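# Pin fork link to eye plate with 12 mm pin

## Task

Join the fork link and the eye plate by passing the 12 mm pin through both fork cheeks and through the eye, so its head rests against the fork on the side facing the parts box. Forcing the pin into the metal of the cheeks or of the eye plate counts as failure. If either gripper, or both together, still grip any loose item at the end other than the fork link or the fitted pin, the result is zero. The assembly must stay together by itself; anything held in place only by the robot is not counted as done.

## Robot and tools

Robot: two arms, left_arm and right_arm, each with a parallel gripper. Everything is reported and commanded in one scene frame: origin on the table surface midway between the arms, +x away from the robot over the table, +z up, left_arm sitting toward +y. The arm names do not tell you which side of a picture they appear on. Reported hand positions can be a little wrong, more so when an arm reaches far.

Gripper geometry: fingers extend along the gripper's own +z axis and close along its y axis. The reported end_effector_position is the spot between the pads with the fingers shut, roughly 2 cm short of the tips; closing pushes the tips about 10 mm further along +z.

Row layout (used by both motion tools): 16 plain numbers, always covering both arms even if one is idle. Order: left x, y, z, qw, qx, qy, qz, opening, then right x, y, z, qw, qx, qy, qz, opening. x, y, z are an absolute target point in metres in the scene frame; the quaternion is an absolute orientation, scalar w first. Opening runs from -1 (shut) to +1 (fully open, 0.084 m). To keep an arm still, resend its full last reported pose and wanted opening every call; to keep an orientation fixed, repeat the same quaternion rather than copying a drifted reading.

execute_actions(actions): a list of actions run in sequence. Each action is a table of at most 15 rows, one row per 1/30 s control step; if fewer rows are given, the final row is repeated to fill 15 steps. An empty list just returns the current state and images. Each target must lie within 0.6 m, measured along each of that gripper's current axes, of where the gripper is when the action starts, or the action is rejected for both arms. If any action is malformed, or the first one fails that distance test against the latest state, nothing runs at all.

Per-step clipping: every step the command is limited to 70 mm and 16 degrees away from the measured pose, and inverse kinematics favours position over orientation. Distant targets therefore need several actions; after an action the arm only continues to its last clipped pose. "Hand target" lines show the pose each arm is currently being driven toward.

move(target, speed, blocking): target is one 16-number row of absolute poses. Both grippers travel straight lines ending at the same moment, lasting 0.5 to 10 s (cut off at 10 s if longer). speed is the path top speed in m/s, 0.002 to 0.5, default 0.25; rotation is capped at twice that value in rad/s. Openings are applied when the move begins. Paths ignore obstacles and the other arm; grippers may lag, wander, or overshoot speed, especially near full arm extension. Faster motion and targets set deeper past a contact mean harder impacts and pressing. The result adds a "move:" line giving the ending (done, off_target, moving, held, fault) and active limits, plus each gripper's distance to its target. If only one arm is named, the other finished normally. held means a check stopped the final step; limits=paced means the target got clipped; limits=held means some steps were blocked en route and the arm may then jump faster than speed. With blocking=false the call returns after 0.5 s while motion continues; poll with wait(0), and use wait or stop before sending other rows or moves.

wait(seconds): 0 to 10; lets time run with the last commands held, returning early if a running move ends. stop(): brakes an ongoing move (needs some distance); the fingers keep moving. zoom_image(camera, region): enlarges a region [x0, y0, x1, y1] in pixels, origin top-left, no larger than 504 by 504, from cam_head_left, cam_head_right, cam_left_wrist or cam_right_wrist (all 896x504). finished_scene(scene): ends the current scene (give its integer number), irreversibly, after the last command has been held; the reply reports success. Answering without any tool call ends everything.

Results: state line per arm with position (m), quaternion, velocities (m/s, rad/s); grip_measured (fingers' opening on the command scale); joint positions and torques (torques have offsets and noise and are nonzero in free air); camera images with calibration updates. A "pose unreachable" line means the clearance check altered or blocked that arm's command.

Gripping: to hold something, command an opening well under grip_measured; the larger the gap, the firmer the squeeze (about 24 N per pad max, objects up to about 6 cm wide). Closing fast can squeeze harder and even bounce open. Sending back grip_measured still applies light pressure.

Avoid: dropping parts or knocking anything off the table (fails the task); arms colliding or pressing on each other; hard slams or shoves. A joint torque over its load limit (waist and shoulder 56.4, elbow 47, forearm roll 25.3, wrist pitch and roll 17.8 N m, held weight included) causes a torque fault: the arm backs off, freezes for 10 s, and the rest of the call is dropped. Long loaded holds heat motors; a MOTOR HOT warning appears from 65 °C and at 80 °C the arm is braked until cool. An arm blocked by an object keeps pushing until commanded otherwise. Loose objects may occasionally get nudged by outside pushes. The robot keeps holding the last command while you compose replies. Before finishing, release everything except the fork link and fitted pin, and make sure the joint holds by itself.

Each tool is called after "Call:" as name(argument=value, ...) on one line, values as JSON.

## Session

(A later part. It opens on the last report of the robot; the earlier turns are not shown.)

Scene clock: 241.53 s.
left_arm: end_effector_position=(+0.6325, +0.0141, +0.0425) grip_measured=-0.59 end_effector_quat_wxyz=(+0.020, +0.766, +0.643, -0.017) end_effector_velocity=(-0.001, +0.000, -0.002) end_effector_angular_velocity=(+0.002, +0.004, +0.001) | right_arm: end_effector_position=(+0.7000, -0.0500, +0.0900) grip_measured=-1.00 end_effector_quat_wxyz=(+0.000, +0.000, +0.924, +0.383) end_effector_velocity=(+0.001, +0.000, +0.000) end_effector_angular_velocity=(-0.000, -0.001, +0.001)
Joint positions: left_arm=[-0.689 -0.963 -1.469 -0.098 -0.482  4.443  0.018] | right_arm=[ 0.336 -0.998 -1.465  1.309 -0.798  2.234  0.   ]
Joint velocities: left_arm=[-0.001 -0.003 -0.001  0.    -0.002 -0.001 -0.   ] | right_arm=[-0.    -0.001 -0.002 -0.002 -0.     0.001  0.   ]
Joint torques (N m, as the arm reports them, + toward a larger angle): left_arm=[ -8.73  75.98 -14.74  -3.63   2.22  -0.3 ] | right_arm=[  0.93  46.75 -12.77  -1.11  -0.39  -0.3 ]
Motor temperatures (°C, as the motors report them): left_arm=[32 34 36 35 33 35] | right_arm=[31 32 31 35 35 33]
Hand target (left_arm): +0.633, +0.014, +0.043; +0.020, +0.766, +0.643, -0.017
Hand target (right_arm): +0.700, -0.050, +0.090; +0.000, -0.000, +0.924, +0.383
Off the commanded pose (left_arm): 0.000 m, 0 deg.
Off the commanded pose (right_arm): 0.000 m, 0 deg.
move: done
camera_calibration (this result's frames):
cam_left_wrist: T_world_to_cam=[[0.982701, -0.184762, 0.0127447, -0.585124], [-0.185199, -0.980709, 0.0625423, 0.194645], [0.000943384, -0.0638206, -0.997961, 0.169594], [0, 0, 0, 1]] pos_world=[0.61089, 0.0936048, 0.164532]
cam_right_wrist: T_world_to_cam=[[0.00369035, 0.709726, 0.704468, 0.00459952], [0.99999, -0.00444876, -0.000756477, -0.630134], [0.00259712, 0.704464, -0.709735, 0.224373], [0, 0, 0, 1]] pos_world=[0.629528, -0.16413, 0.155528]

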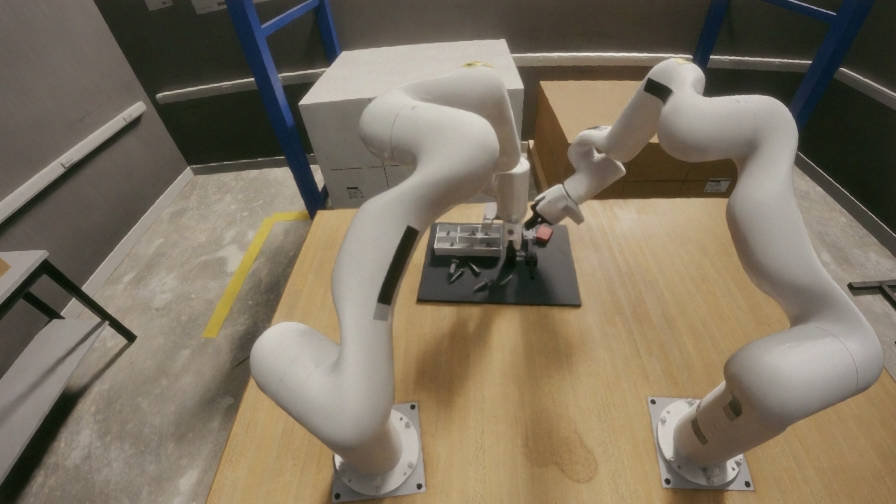

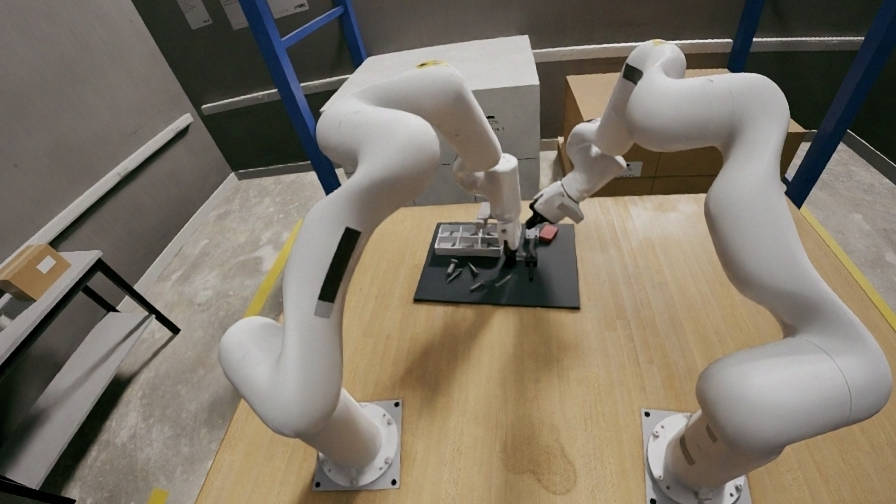

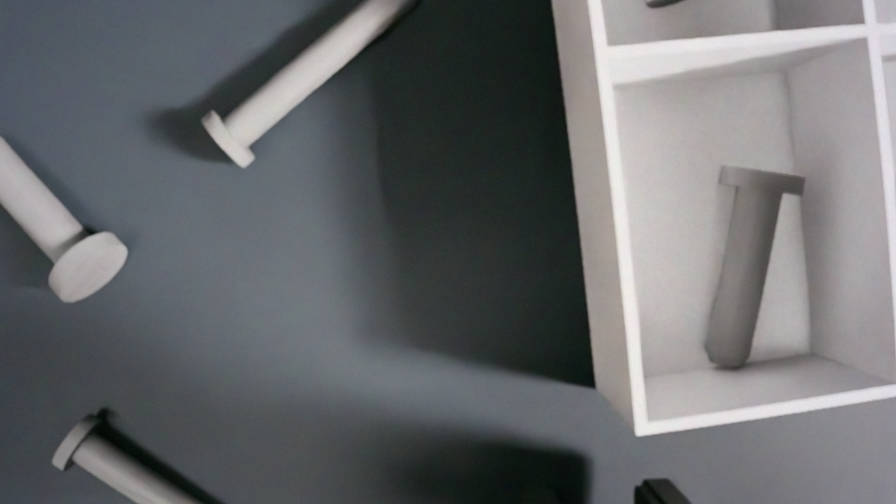

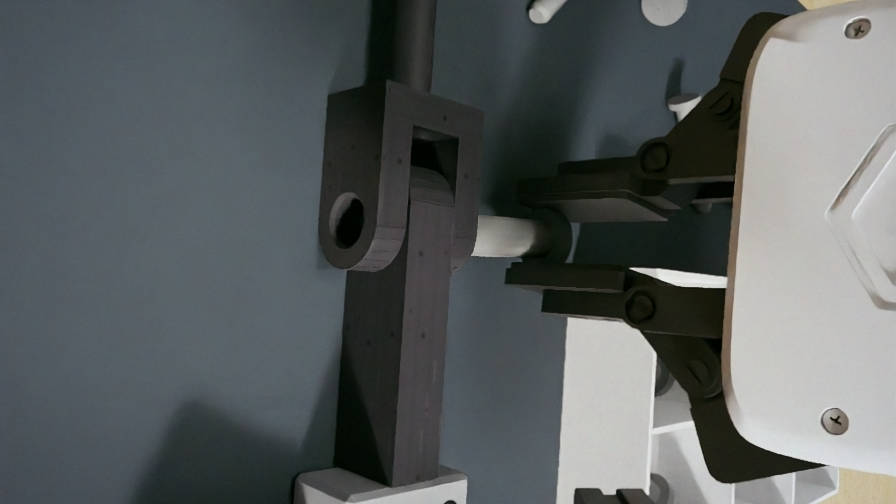

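Call:
move(target=[0.6325,0.024,0.045,0.02,0.766,0.643,-0.017,-1,0.687,-0.08,0.063,0,0,0.707,0.707,-1], speed=0.05)

Call:
zoom_image(camera="cam_right_wrist", region=[300,150,550,400])

Scene clock: 252.30 s.
left_arm: end_effector_position=(+0.6324, +0.0241, +0.0450) grip_measured=-0.60 end_effector_quat_wxyz=(+0.020, +0.766, +0.643, -0.017) end_effector_velocity=(-0.000, +0.000, -0.000) end_effector_angular_velocity=(+0.000, +0.001, +0.000) | right_arm: end_effector_position=(+0.6870, -0.0795, +0.0631) grip_measured=-1.00 end_effector_quat_wxyz=(-0.001, -0.000, +0.708, +0.707) end_effector_velocity=(+0.002, -0.000, +0.002) end_effector_angular_velocity=(+0.014, -0.004, -0.001)
Joint positions: left_arm=[-0.676 -0.949 -1.449 -0.1   -0.476  4.458  0.018] | right_arm=[ 0.183 -1.368 -1.604  1.626 -1.556  1.808  0.   ]
Joint velocities: left_arm=[-0.    -0.     0.    -0.001 -0.     0.     0.   ] | right_arm=[-0.    -0.007 -0.009  0.004 -0.013 -0.001  0.   ]
Joint torques (N m, as the arm reports them, + toward a larger angle): left_arm=[18.88 67.9  -5.69  1.85 -1.48 -0.32] | right_arm=[ -0.44  43.98 -11.9   -0.69  -1.08  -0.24]
Motor temperatures (°C, as the motors report them): left_arm=[32 34 36 35 33 35] | right_arm=[31 32 31 35 35 33]
Hand target (left_arm): +0.632, +0.024, +0.045; +0.020, +0.766, +0.643, -0.017
Hand target (right_arm): +0.687, -0.080, +0.063; -0.001, -0.000, +0.707, +0.707
Off the commanded pose (left_arm): 0.000 m, 0 deg.
Off the commanded pose (right_arm): 0.001 m, 0 deg.
move: done
camera_calibration (this result's frames):
cam_left_wrist: T_world_to_cam=[[0.982707, -0.184741, 0.0125827, -0.583211], [-0.185167, -0.98072, 0.0624547, 0.204232], [0.000802224, -0.0637046, -0.997968, 0.172789], [0, 0, 0, 1]] pos_world=[0.610804, 0.103559, 0.167021]
cam_right_wrist: T_world_to_cam=[[0.00539897, 0.00537531, 0.999971, -0.0312654], [0.999985, -0.000611178, -0.00539576, -0.616661], [0.000582156, 0.999985, -0.00537853, 0.206516], [0, 0, 0, 1]] pos_world=[0.616701, -0.206722, 0.0290479]

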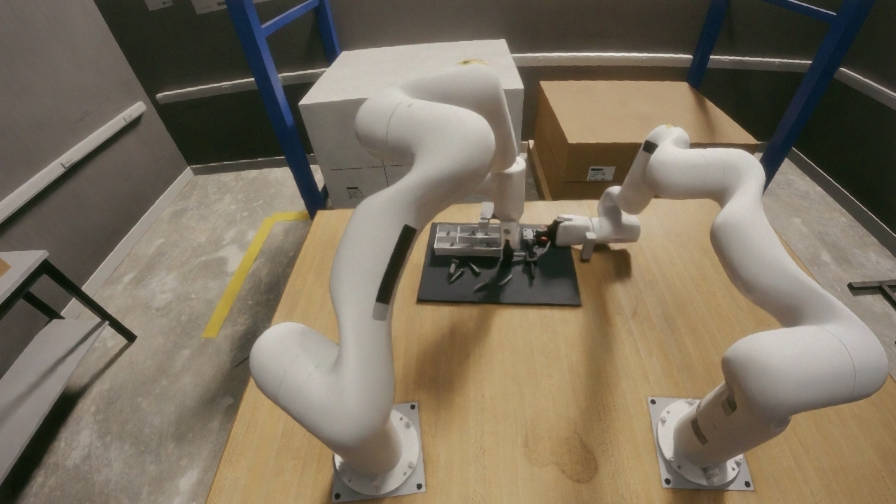

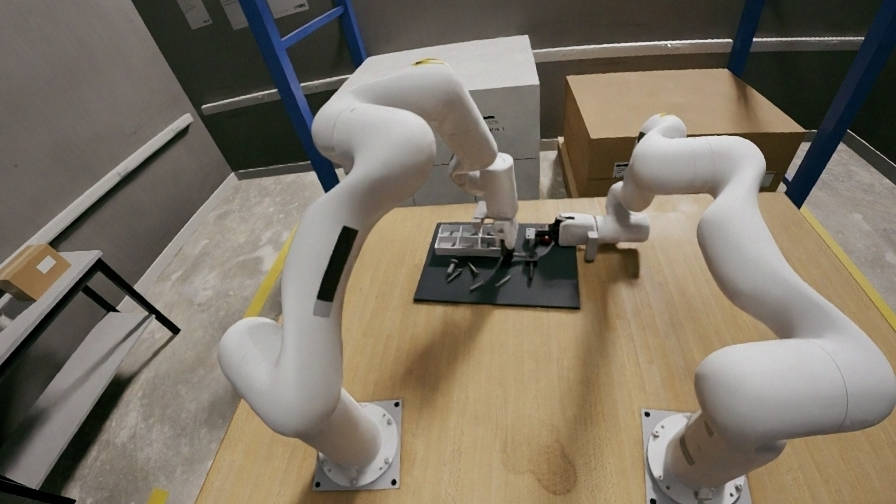

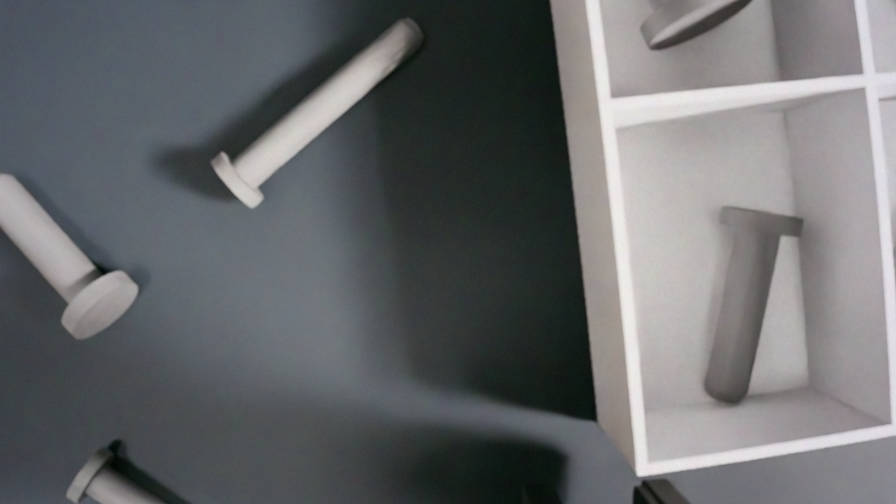

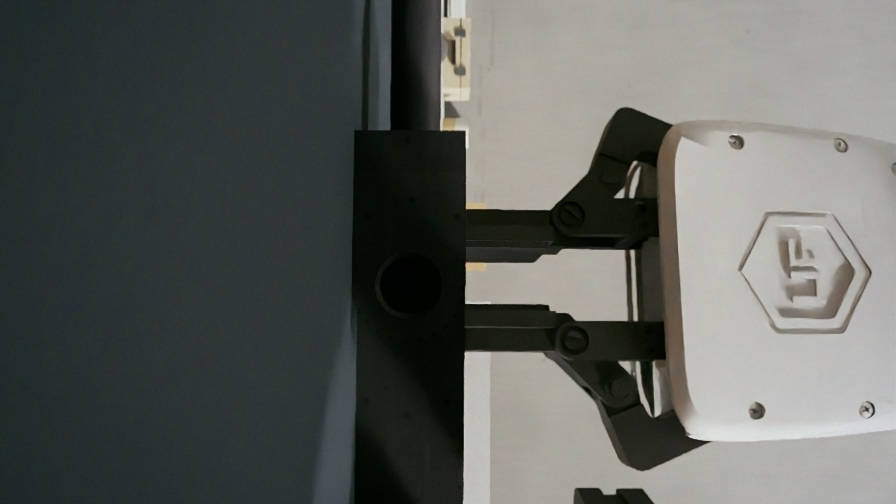

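Region (300, 150, 550, 400) of cam_right_wrist's 896x504 image, scaled by 2.016, with more detail than that image has.

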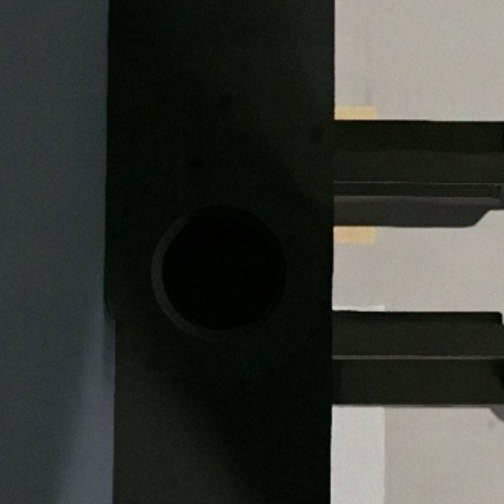

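Call:
move(target=[0.6305,0.024,0.0435,0.02,0.766,0.643,-0.017,-1,0.70,-0.05,0.09,0,0,0.924,0.383,-1], speed=0.05)

Call:
zoom_image(camera="cam_right_wrist", region=[300,80,600,300])

Scene clock: 263.00 s.
left_arm: end_effector_position=(+0.6305, +0.0240, +0.0435) grip_measured=-0.60 end_effector_quat_wxyz=(+0.020, +0.766, +0.643, -0.017) end_effector_velocity=(-0.000, -0.001, +0.000) end_effector_angular_velocity=(-0.001, -0.001, -0.000) | right_arm: end_effector_position=(+0.7000, -0.0505, +0.0899) grip_measured=-1.00 end_effector_quat_wxyz=(+0.001, +0.001, +0.924, +0.383) end_effector_velocity=(-0.000, -0.000, -0.000) end_effector_angular_velocity=(-0.014, +0.002, +0.000)
Joint positions: left_arm=[-0.678 -0.948 -1.443 -0.101 -0.471  4.458  0.018] | right_arm=[ 0.335 -0.997 -1.463  1.315 -0.797  2.228  0.   ]
Joint velocities: left_arm=[-0.001  0.     0.    -0.001  0.001 -0.     0.   ] | right_arm=[ 0.003  0.002 -0.001 -0.015  0.011  0.017  0.   ]
Joint torques (N m, as the arm reports them, + toward a larger angle): left_arm=[12.99 65.85 -5.4   1.1  -1.53 -0.22] | right_arm=[  0.32  44.84 -11.74  -1.11  -0.45  -0.12]
Motor temperatures (°C, as the motors report them): left_arm=[32 34 36 35 33 35] | right_arm=[31 32 31 35 35 33]
Hand target (left_arm): +0.631, +0.024, +0.043; +0.020, +0.766, +0.643, -0.017
Hand target (right_arm): +0.700, -0.050, +0.090; +0.001, +0.001, +0.924, +0.383
Off the commanded pose (left_arm): 0.000 m, 0 deg.
Off the commanded pose (right_arm): 0.001 m, 0 deg.
move: done
camera_calibration (this result's frames):
cam_left_wrist: T_world_to_cam=[[0.982704, -0.18474, 0.0128069, -0.581342], [-0.185181, -0.980713, 0.0625281, 0.203938], [0.00100845, -0.0638182, -0.997961, 0.171199], [0, 0, 0, 1]] pos_world=[0.60888, 0.103533, 0.165543]
cam_right_wrist: T_world_to_cam=[[0.00384996, 0.708846, 0.705353, 0.00479951], [0.999978, -0.00650625, 0.00108039, -0.630418], [0.00535503, 0.705333, -0.708855, 0.222717], [0, 0, 0, 1]] pos_world=[0.629194, -0.164593, 0.15517]

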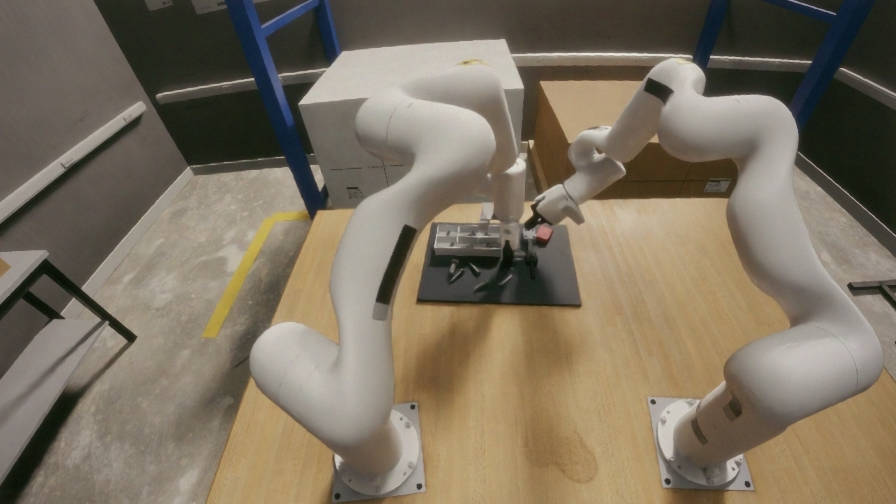

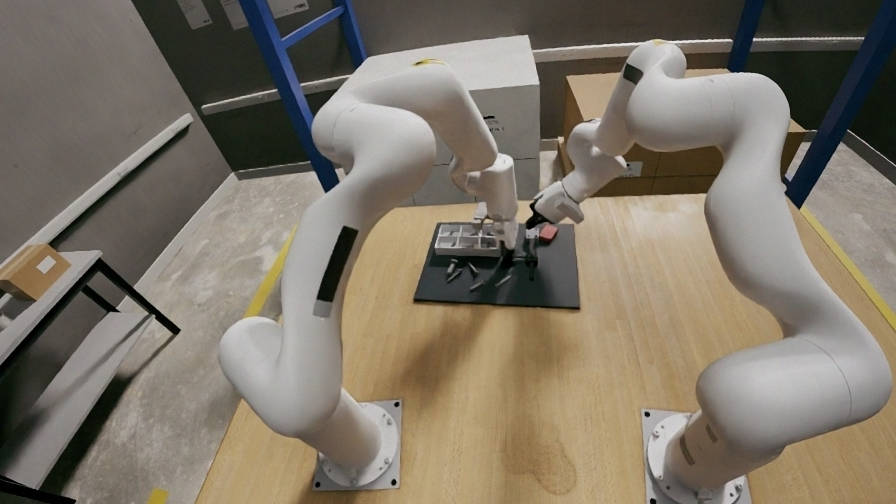

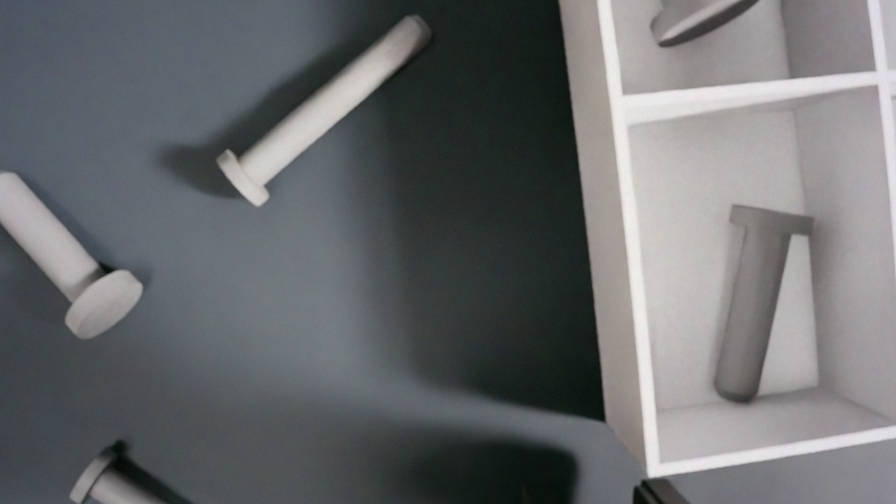

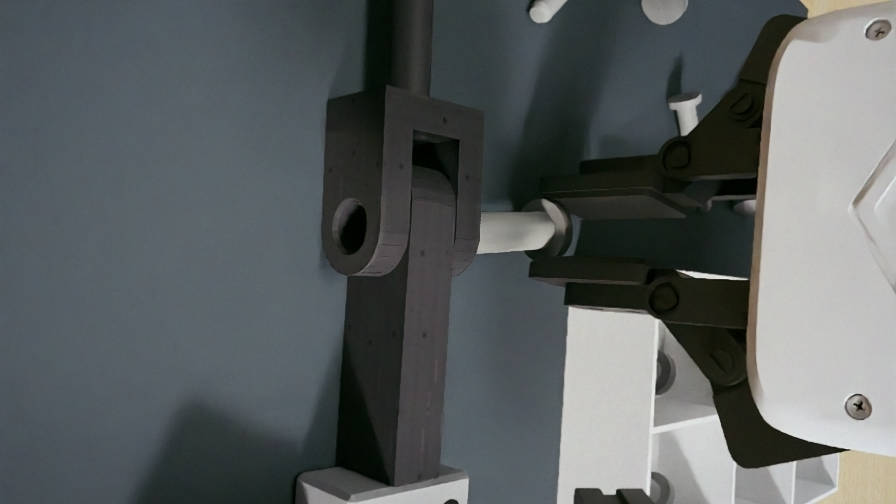

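Region (300, 80, 600, 300) of cam_right_wrist's 896x504 image, scaled by 1.680, with more detail than that image has; it fills the top 370 rows of this view, and the rest is white.

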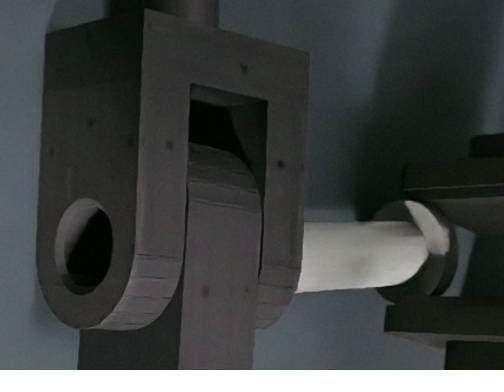

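Call:
move(target=[0.6305,0.026,0.0435,0.02,0.766,0.643,-0.017,-0.2,0.70,-0.05,0.09,0,0,0.924,0.383,-1], speed=0.02)

Call:
move(target=[0.6295,0.027,0.037,0.02,0.766,0.643,-0.017,-0.2,0.70,-0.05,0.09,0,0,0.924,0.383,-1], speed=0.02)

Scene clock: 267.40 s.
left_arm: end_effector_position=(+0.6305, +0.0260, +0.0435) grip_measured=-0.22 end_effector_quat_wxyz=(+0.020, +0.766, +0.643, -0.017) end_effector_velocity=(+0.001, +0.001, +0.001) end_effector_angular_velocity=(-0.002, -0.002, +0.003) | right_arm: end_effector_position=(+0.7000, -0.0500, +0.0900) grip_measured=-1.00 end_effector_quat_wxyz=(+0.000, +0.000, +0.924, +0.383) end_effector_velocity=(+0.000, -0.000, +0.000) end_effector_angular_velocity=(+0.000, +0.001, -0.001)
Joint positions: left_arm=[-0.675 -0.947 -1.439 -0.101 -0.469  4.461  0.035] | right_arm=[ 0.336 -0.998 -1.465  1.31  -0.798  2.234  0.   ]
Joint velocities: left_arm=[ 0.003  0.001  0.001 -0.001  0.002  0.001  0.   ] | right_arm=[-0.001 -0.    -0.001 -0.001 -0.001  0.002  0.   ]
Joint torques (N m, as the arm reports them, + toward a larger angle): left_arm=[ 7.36 70.74 -9.58 -0.64  0.37 -0.24] | right_arm=[ -0.53  45.31 -12.47  -0.7   -0.32  -0.22]
Motor temperatures (°C, as the motors report them): left_arm=[32 34 36 35 33 35] | right_arm=[31 32 31 35 35 33]
Hand target (left_arm): +0.630, +0.026, +0.043; +0.020, +0.766, +0.643, -0.017
Hand target (right_arm): +0.700, -0.050, +0.090; +0.000, -0.000, +0.924, +0.383
Off the commanded pose (left_arm): 0.000 m, 0 deg.
Off the commanded pose (right_arm): 0.000 m, 0 deg.
move: done
camera_calibration (this result's frames):
cam_left_wrist: T_world_to_cam=[[0.982703, -0.184759, 0.0126126, -0.580895], [-0.185187, -0.980715, 0.0624806, 0.205851], [0.000825474, -0.0637355, -0.997966, 0.171409], [0, 0, 0, 1]] pos_world=[0.608827, 0.10548, 0.165526]
cam_right_wrist: T_world_to_cam=[[0.00369514, 0.70972, 0.704474, 0.00460928], [0.99999, -0.00449892, -0.000712777, -0.630143], [0.0026635, 0.704469, -0.709729, 0.224334], [0, 0, 0, 1]] pos_world=[0.629522, -0.164143, 0.15552]

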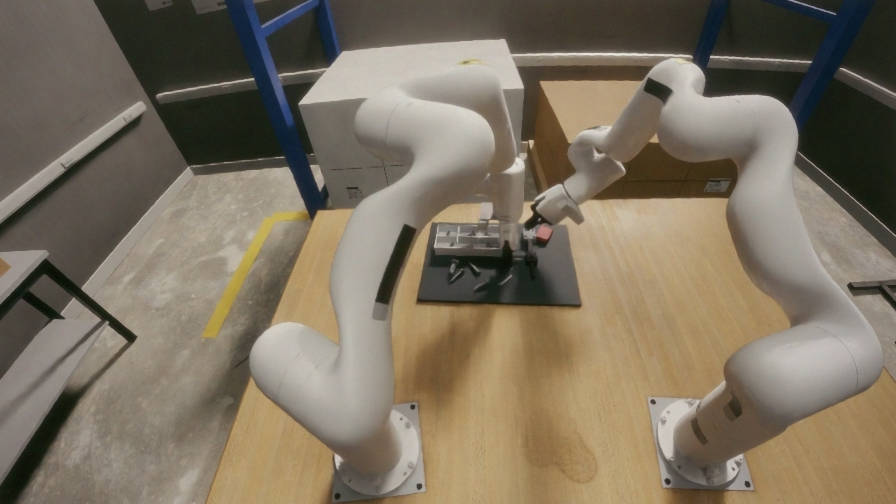

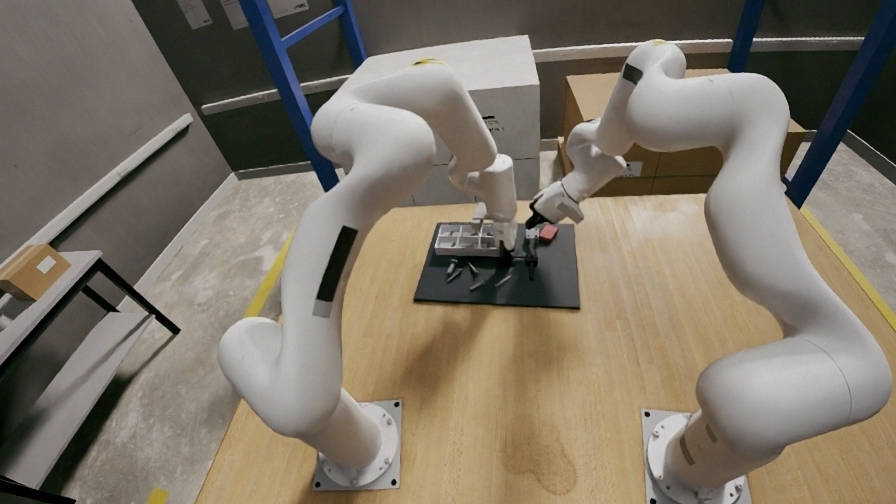

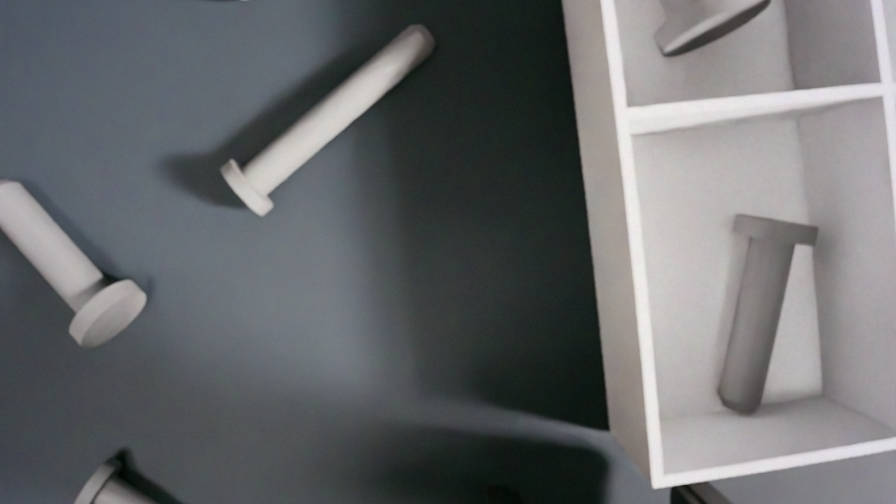

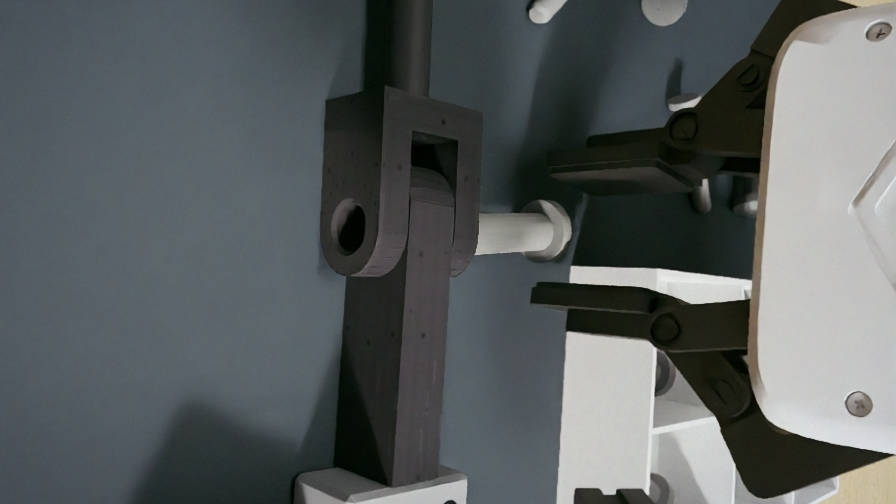

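Scene clock: 268.13 s.
left_arm: end_effector_position=(+0.6295, +0.0270, +0.0371) grip_measured=-0.22 end_effector_quat_wxyz=(+0.020, +0.766, +0.643, -0.017) end_effector_velocity=(-0.000, +0.000, -0.002) end_effector_angular_velocity=(+0.000, +0.000, -0.000) | right_arm: end_effector_position=(+0.7000, -0.0500, +0.0900) grip_measured=-1.00 end_effector_quat_wxyz=(+0.000, +0.000, +0.924, +0.383) end_effector_velocity=(-0.000, -0.001, -0.000) end_effector_angular_velocity=(-0.000, +0.001, -0.001)
Joint positions: left_arm=[-0.674 -0.955 -1.437 -0.104 -0.459  4.464  0.035] | right_arm=[ 0.336 -0.998 -1.465  1.309 -0.798  2.234  0.   ]
Joint velocities: left_arm=[ 0.    -0.002  0.    -0.001  0.002  0.001 -0.   ] | right_arm=[-0.001  0.001  0.001 -0.    -0.     0.001  0.   ]
Joint torques (N m, as the arm reports them, + toward a larger angle): left_arm=[ 6.01 69.96 -9.47 -0.7   0.38 -0.23] | right_arm=[ -0.05  46.08 -12.89   0.38  -0.27  -0.19]
Motor temperatures (°C, as the motors report them): left_arm=[32 34 36 35 33 35] | right_arm=[31 32 31 35 35 33]
Hand target (left_arm): +0.630, +0.027, +0.037; +0.020, +0.766, +0.643, -0.017
Hand target (right_arm): +0.700, -0.050, +0.090; +0.000, -0.000, +0.924, +0.383
Off the commanded pose (left_arm): 0.000 m, 0 deg.
Off the commanded pose (right_arm): 0.000 m, 0 deg.
move: done
camera_calibration (this result's frames):
cam_left_wrist: T_world_to_cam=[[0.982702, -0.184754, 0.0127451, -0.579719], [-0.185191, -0.980713, 0.0625049, 0.207057], [0.000951241, -0.063784, -0.997963, 0.16508], [0, 0, 0, 1]] pos_world=[0.607879, 0.106487, 0.15919]
cam_right_wrist: T_world_to_cam=[[0.00370018, 0.709723, 0.704472, 0.00459661], [0.99999, -0.00443423, -0.00078508, -0.63013], [0.0025666, 0.704467, -0.709732, 0.224394], [0, 0, 0, 1]] pos_world=[0.629531, -0.164135, 0.155527]

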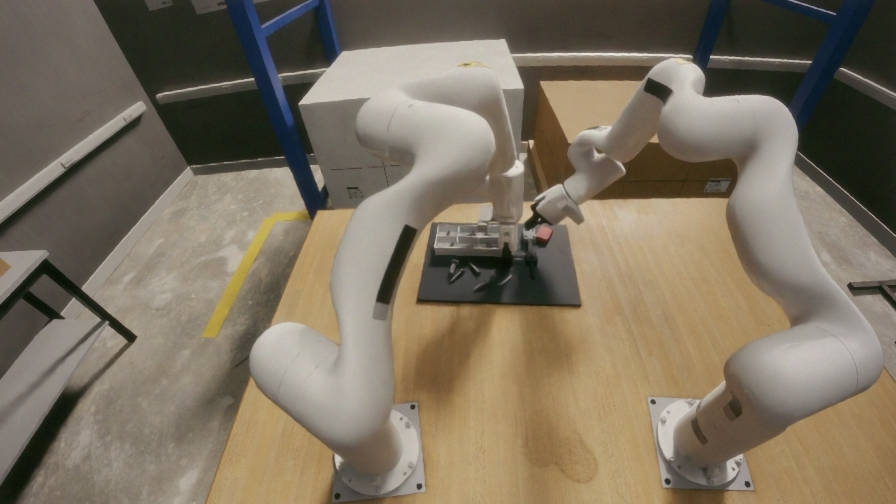

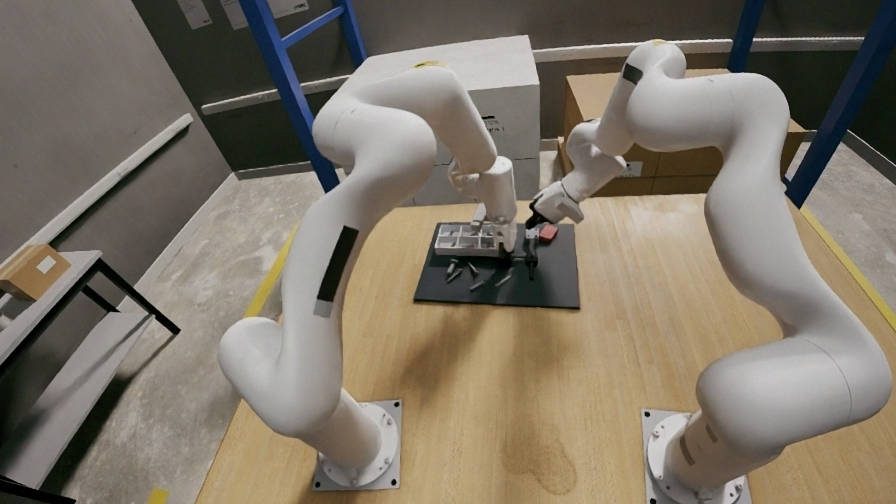

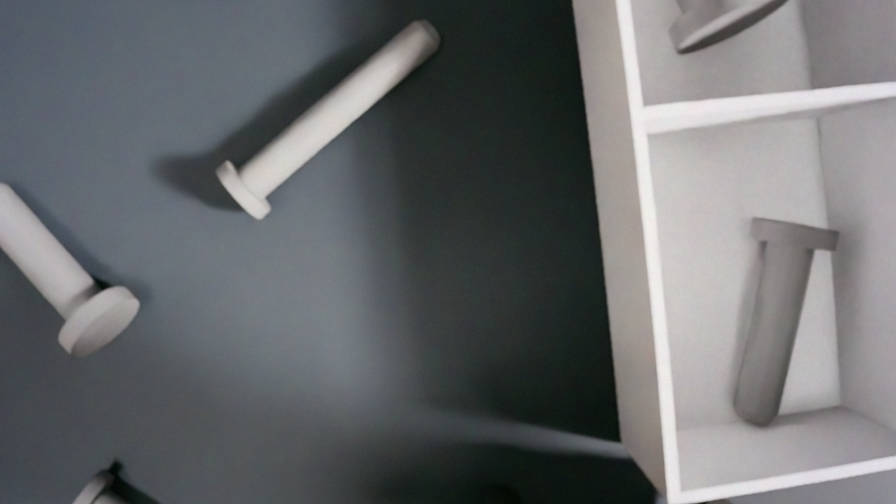

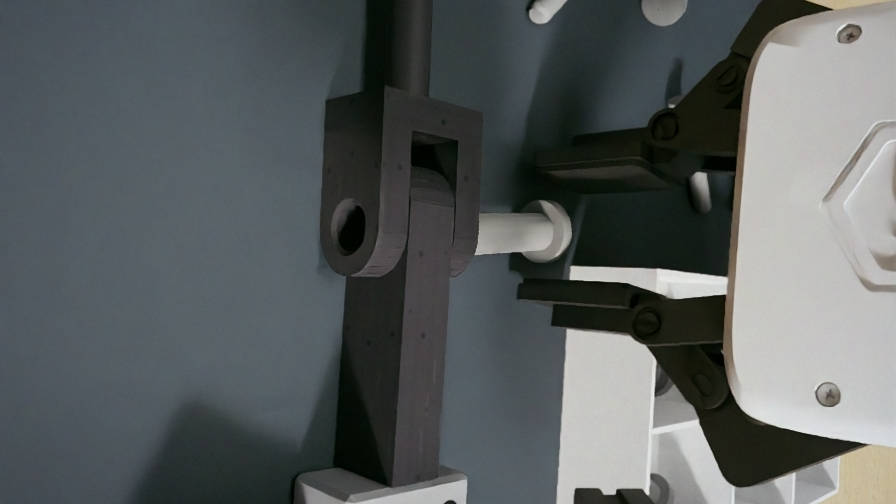

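Call:
move(target=[0.6305,0.027,0.039,0.02,0.766,0.643,-0.017,-1,0.70,-0.05,0.09,0,0,0.924,0.383,-1], speed=0.02)

Call:
move(target=[0.6245,0.0245,0.040,0.02,0.766,0.643,-0.017,-1,0.70,-0.05,0.09,0,0,0.924,0.383,-1], speed=0.003)

Scene clock: 270.27 s.
left_arm: end_effector_position=(+0.6306, +0.0274, +0.0388) grip_measured=-0.72 end_effector_quat_wxyz=(+0.020, +0.766, +0.643, -0.017) end_effector_velocity=(+0.000, -0.001, +0.001) end_effector_angular_velocity=(-0.001, -0.000, +0.000) | right_arm: end_effector_position=(+0.7000, -0.0500, +0.0900) grip_measured=-1.00 end_effector_quat_wxyz=(-0.000, -0.000, +0.924, +0.383) end_effector_velocity=(+0.001, -0.001, +0.000) end_effector_angular_velocity=(-0.000, -0.001, -0.000)
Joint positions: left_arm=[-0.673 -0.954 -1.439 -0.103 -0.462  4.464  0.012] | right_arm=[ 0.336 -0.998 -1.465  1.309 -0.798  2.234  0.   ]
Joint velocities: left_arm=[-0.     0.002 -0.001 -0.001 -0.001 -0.     0.   ] | right_arm=[-0.001 -0.    -0.001 -0.    -0.    -0.     0.   ]
Joint torques (N m, as the arm reports them, + toward a larger angle): left_arm=[-13.94  74.62  -7.51  -4.26  -1.79  -0.35] | right_arm=[ -2.38  45.14 -12.8   -0.32  -0.7   -0.2 ]
Motor temperatures (°C, as the motors report them): left_arm=[32 34 36 35 33 35] | right_arm=[31 32 31 35 35 33]
Hand target (left_arm): +0.630, +0.027, +0.039; +0.020, +0.766, +0.643, -0.017
Hand target (right_arm): +0.700, -0.050, +0.090; +0.000, -0.000, +0.924, +0.383
Off the commanded pose (left_arm): 0.000 m, 0 deg.
Off the commanded pose (right_arm): 0.000 m, 0 deg.
move: done
camera_calibration (this result's frames):
cam_left_wrist: T_world_to_cam=[[0.982753, -0.184477, 0.0128679, -0.580805], [-0.184922, -0.98077, 0.0623951, 0.207375], [0.00110998, -0.0636985, -0.997969, 0.166646], [0, 0, 0, 1]] pos_world=[0.60895, 0.106857, 0.160842]
cam_right_wrist: T_world_to_cam=[[0.0037009, 0.709723, 0.704471, 0.00459614], [0.99999, -0.00443261, -0.000787735, -0.630129], [0.00256357, 0.704467, -0.709732, 0.224396], [0, 0, 0, 1]] pos_world=[0.629531, -0.164135, 0.155527]

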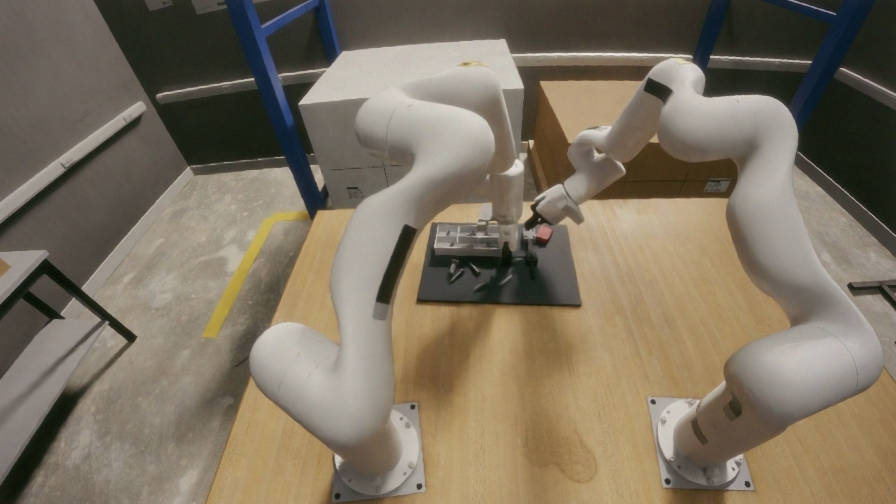

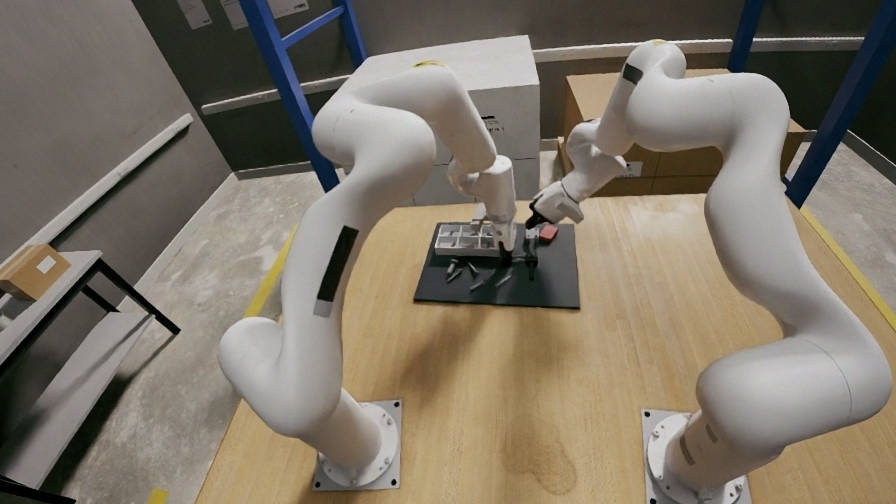

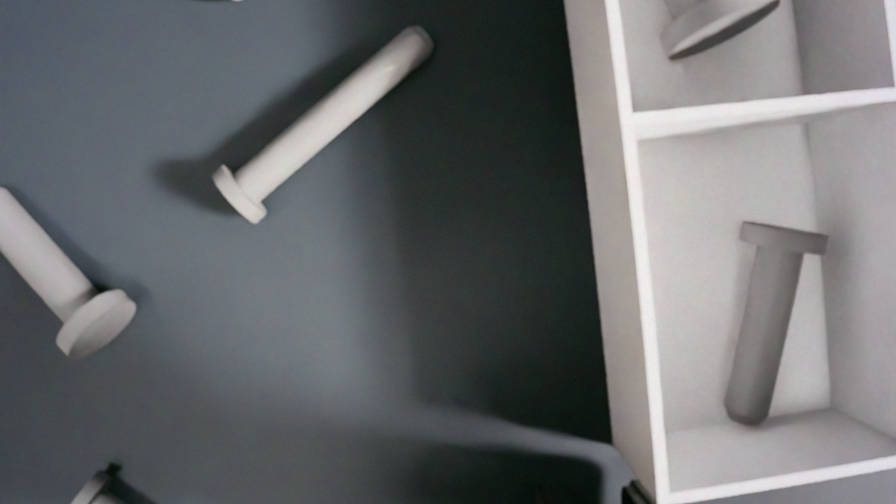

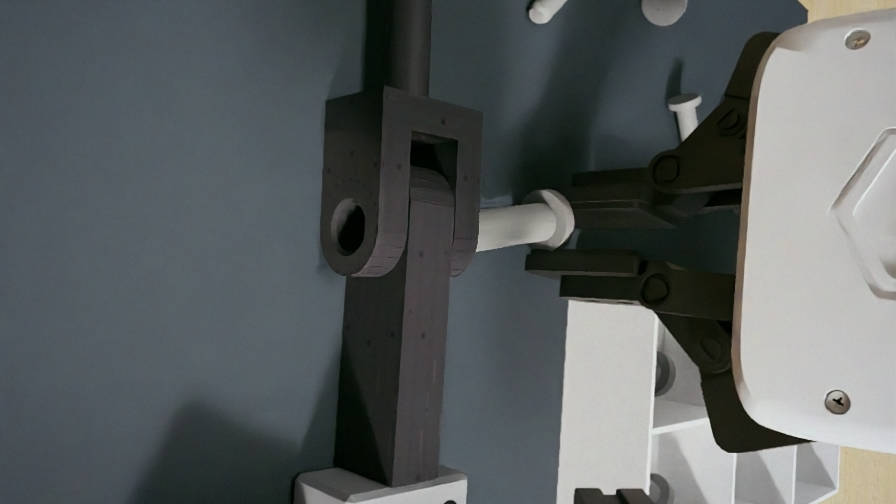

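Scene clock: 272.77 s.
left_arm: end_effector_position=(+0.6246, +0.0267, +0.0397) grip_measured=-0.96 end_effector_quat_wxyz=(+0.018, +0.765, +0.643, -0.017) end_effector_velocity=(+0.001, +0.001, +0.000) end_effector_angular_velocity=(-0.000, -0.002, +0.001) | right_arm: end_effector_position=(+0.7000, -0.0500, +0.0900) grip_measured=-1.00 end_effector_quat_wxyz=(+0.000, +0.000, +0.924, +0.383) end_effector_velocity=(+0.001, -0.000, +0.001) end_effector_angular_velocity=(+0.000, -0.002, -0.001)
Joint positions: left_arm=[-0.679 -0.944 -1.423 -0.103 -0.459  4.457  0.002] | right_arm=[ 0.336 -0.998 -1.465  1.309 -0.798  2.234  0.   ]
Joint velocities: left_arm=[ 0.001  0.001  0.001  0.001  0.002 -0.001  0.   ] | right_arm=[-0.     0.001 -0.001 -0.     0.     0.001  0.   ]
Joint torques (N m, as the arm reports them, + toward a larger angle): left_arm=[-26.4   82.57 -20.92  -7.25   4.24  -0.46] | right_arm=[ -0.7   48.58 -13.2   -1.47  -0.45   0.  ]
Motor temperatures (°C, as the motors report them): left_arm=[32 34 36 35 33 35] | right_arm=[31 32 31 35 35 33]
Hand target (left_arm): +0.624, +0.024, +0.040; +0.020, +0.766, +0.643, -0.017
Hand target (right_arm): +0.700, -0.050, +0.090; -0.000, +0.000, +0.924, +0.383
Off the commanded pose (left_arm): 0.002 m, 0 deg.
Off the commanded pose (right_arm): 0.000 m, 0 deg.
move: done
camera_calibration (this result's frames):
cam_left_wrist: T_world_to_cam=[[0.983066, -0.182987, 0.00984778, -0.575123], [-0.183245, -0.981158, 0.0612358, 0.204546], [-0.00154312, -0.0620034, -0.998075, 0.169095], [0, 0, 0, 1]] pos_world=[0.603127, 0.105936, 0.161908]
cam_right_wrist: T_world_to_cam=[[0.00370074, 0.709723, 0.704471, 0.00459624], [0.99999, -0.00443277, -0.000787359, -0.630129], [0.00256395, 0.704467, -0.709732, 0.224396], [0, 0, 0, 1]] pos_world=[0.629531, -0.164135, 0.155527]

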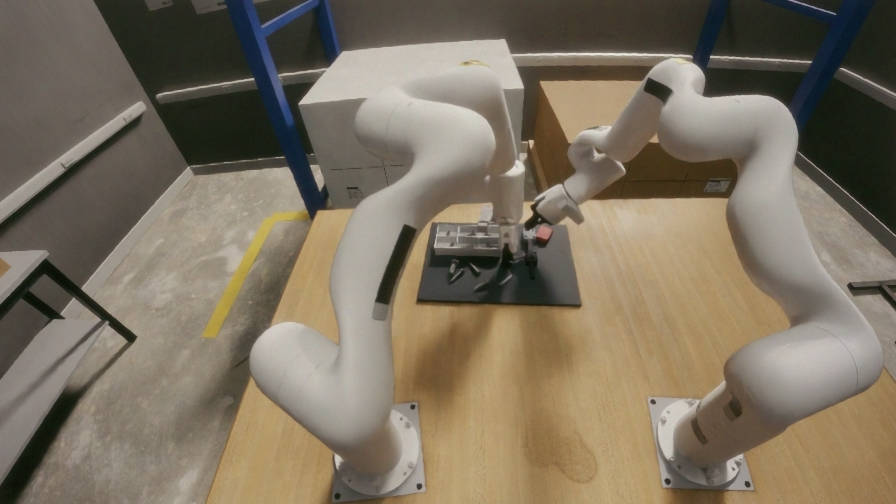

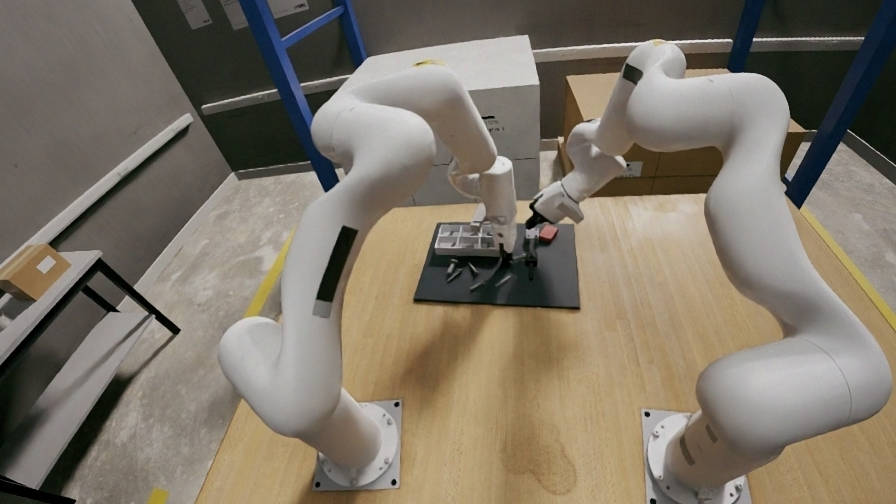

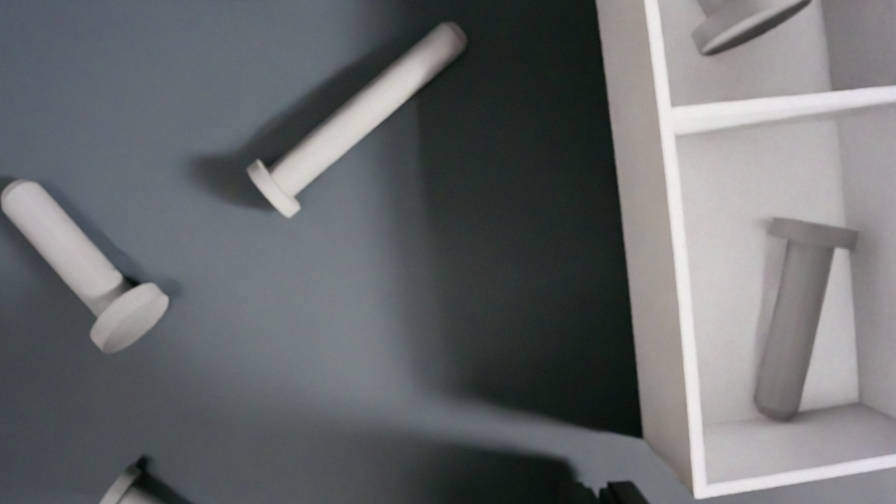

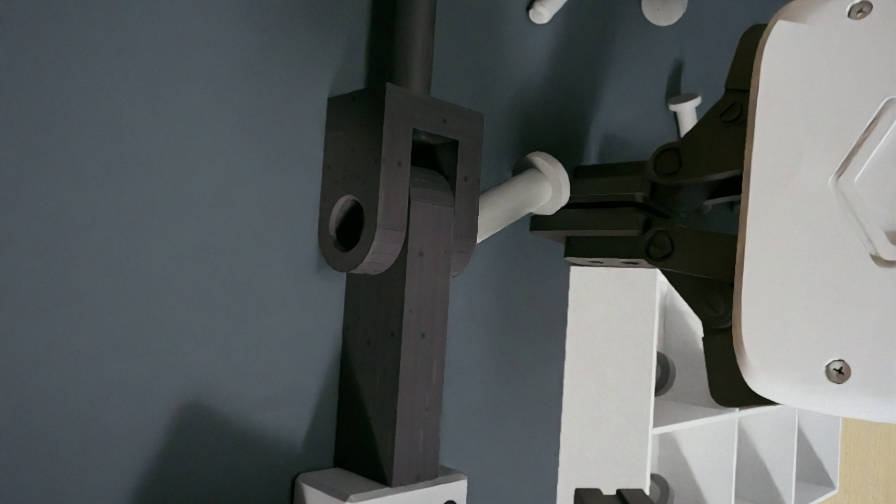

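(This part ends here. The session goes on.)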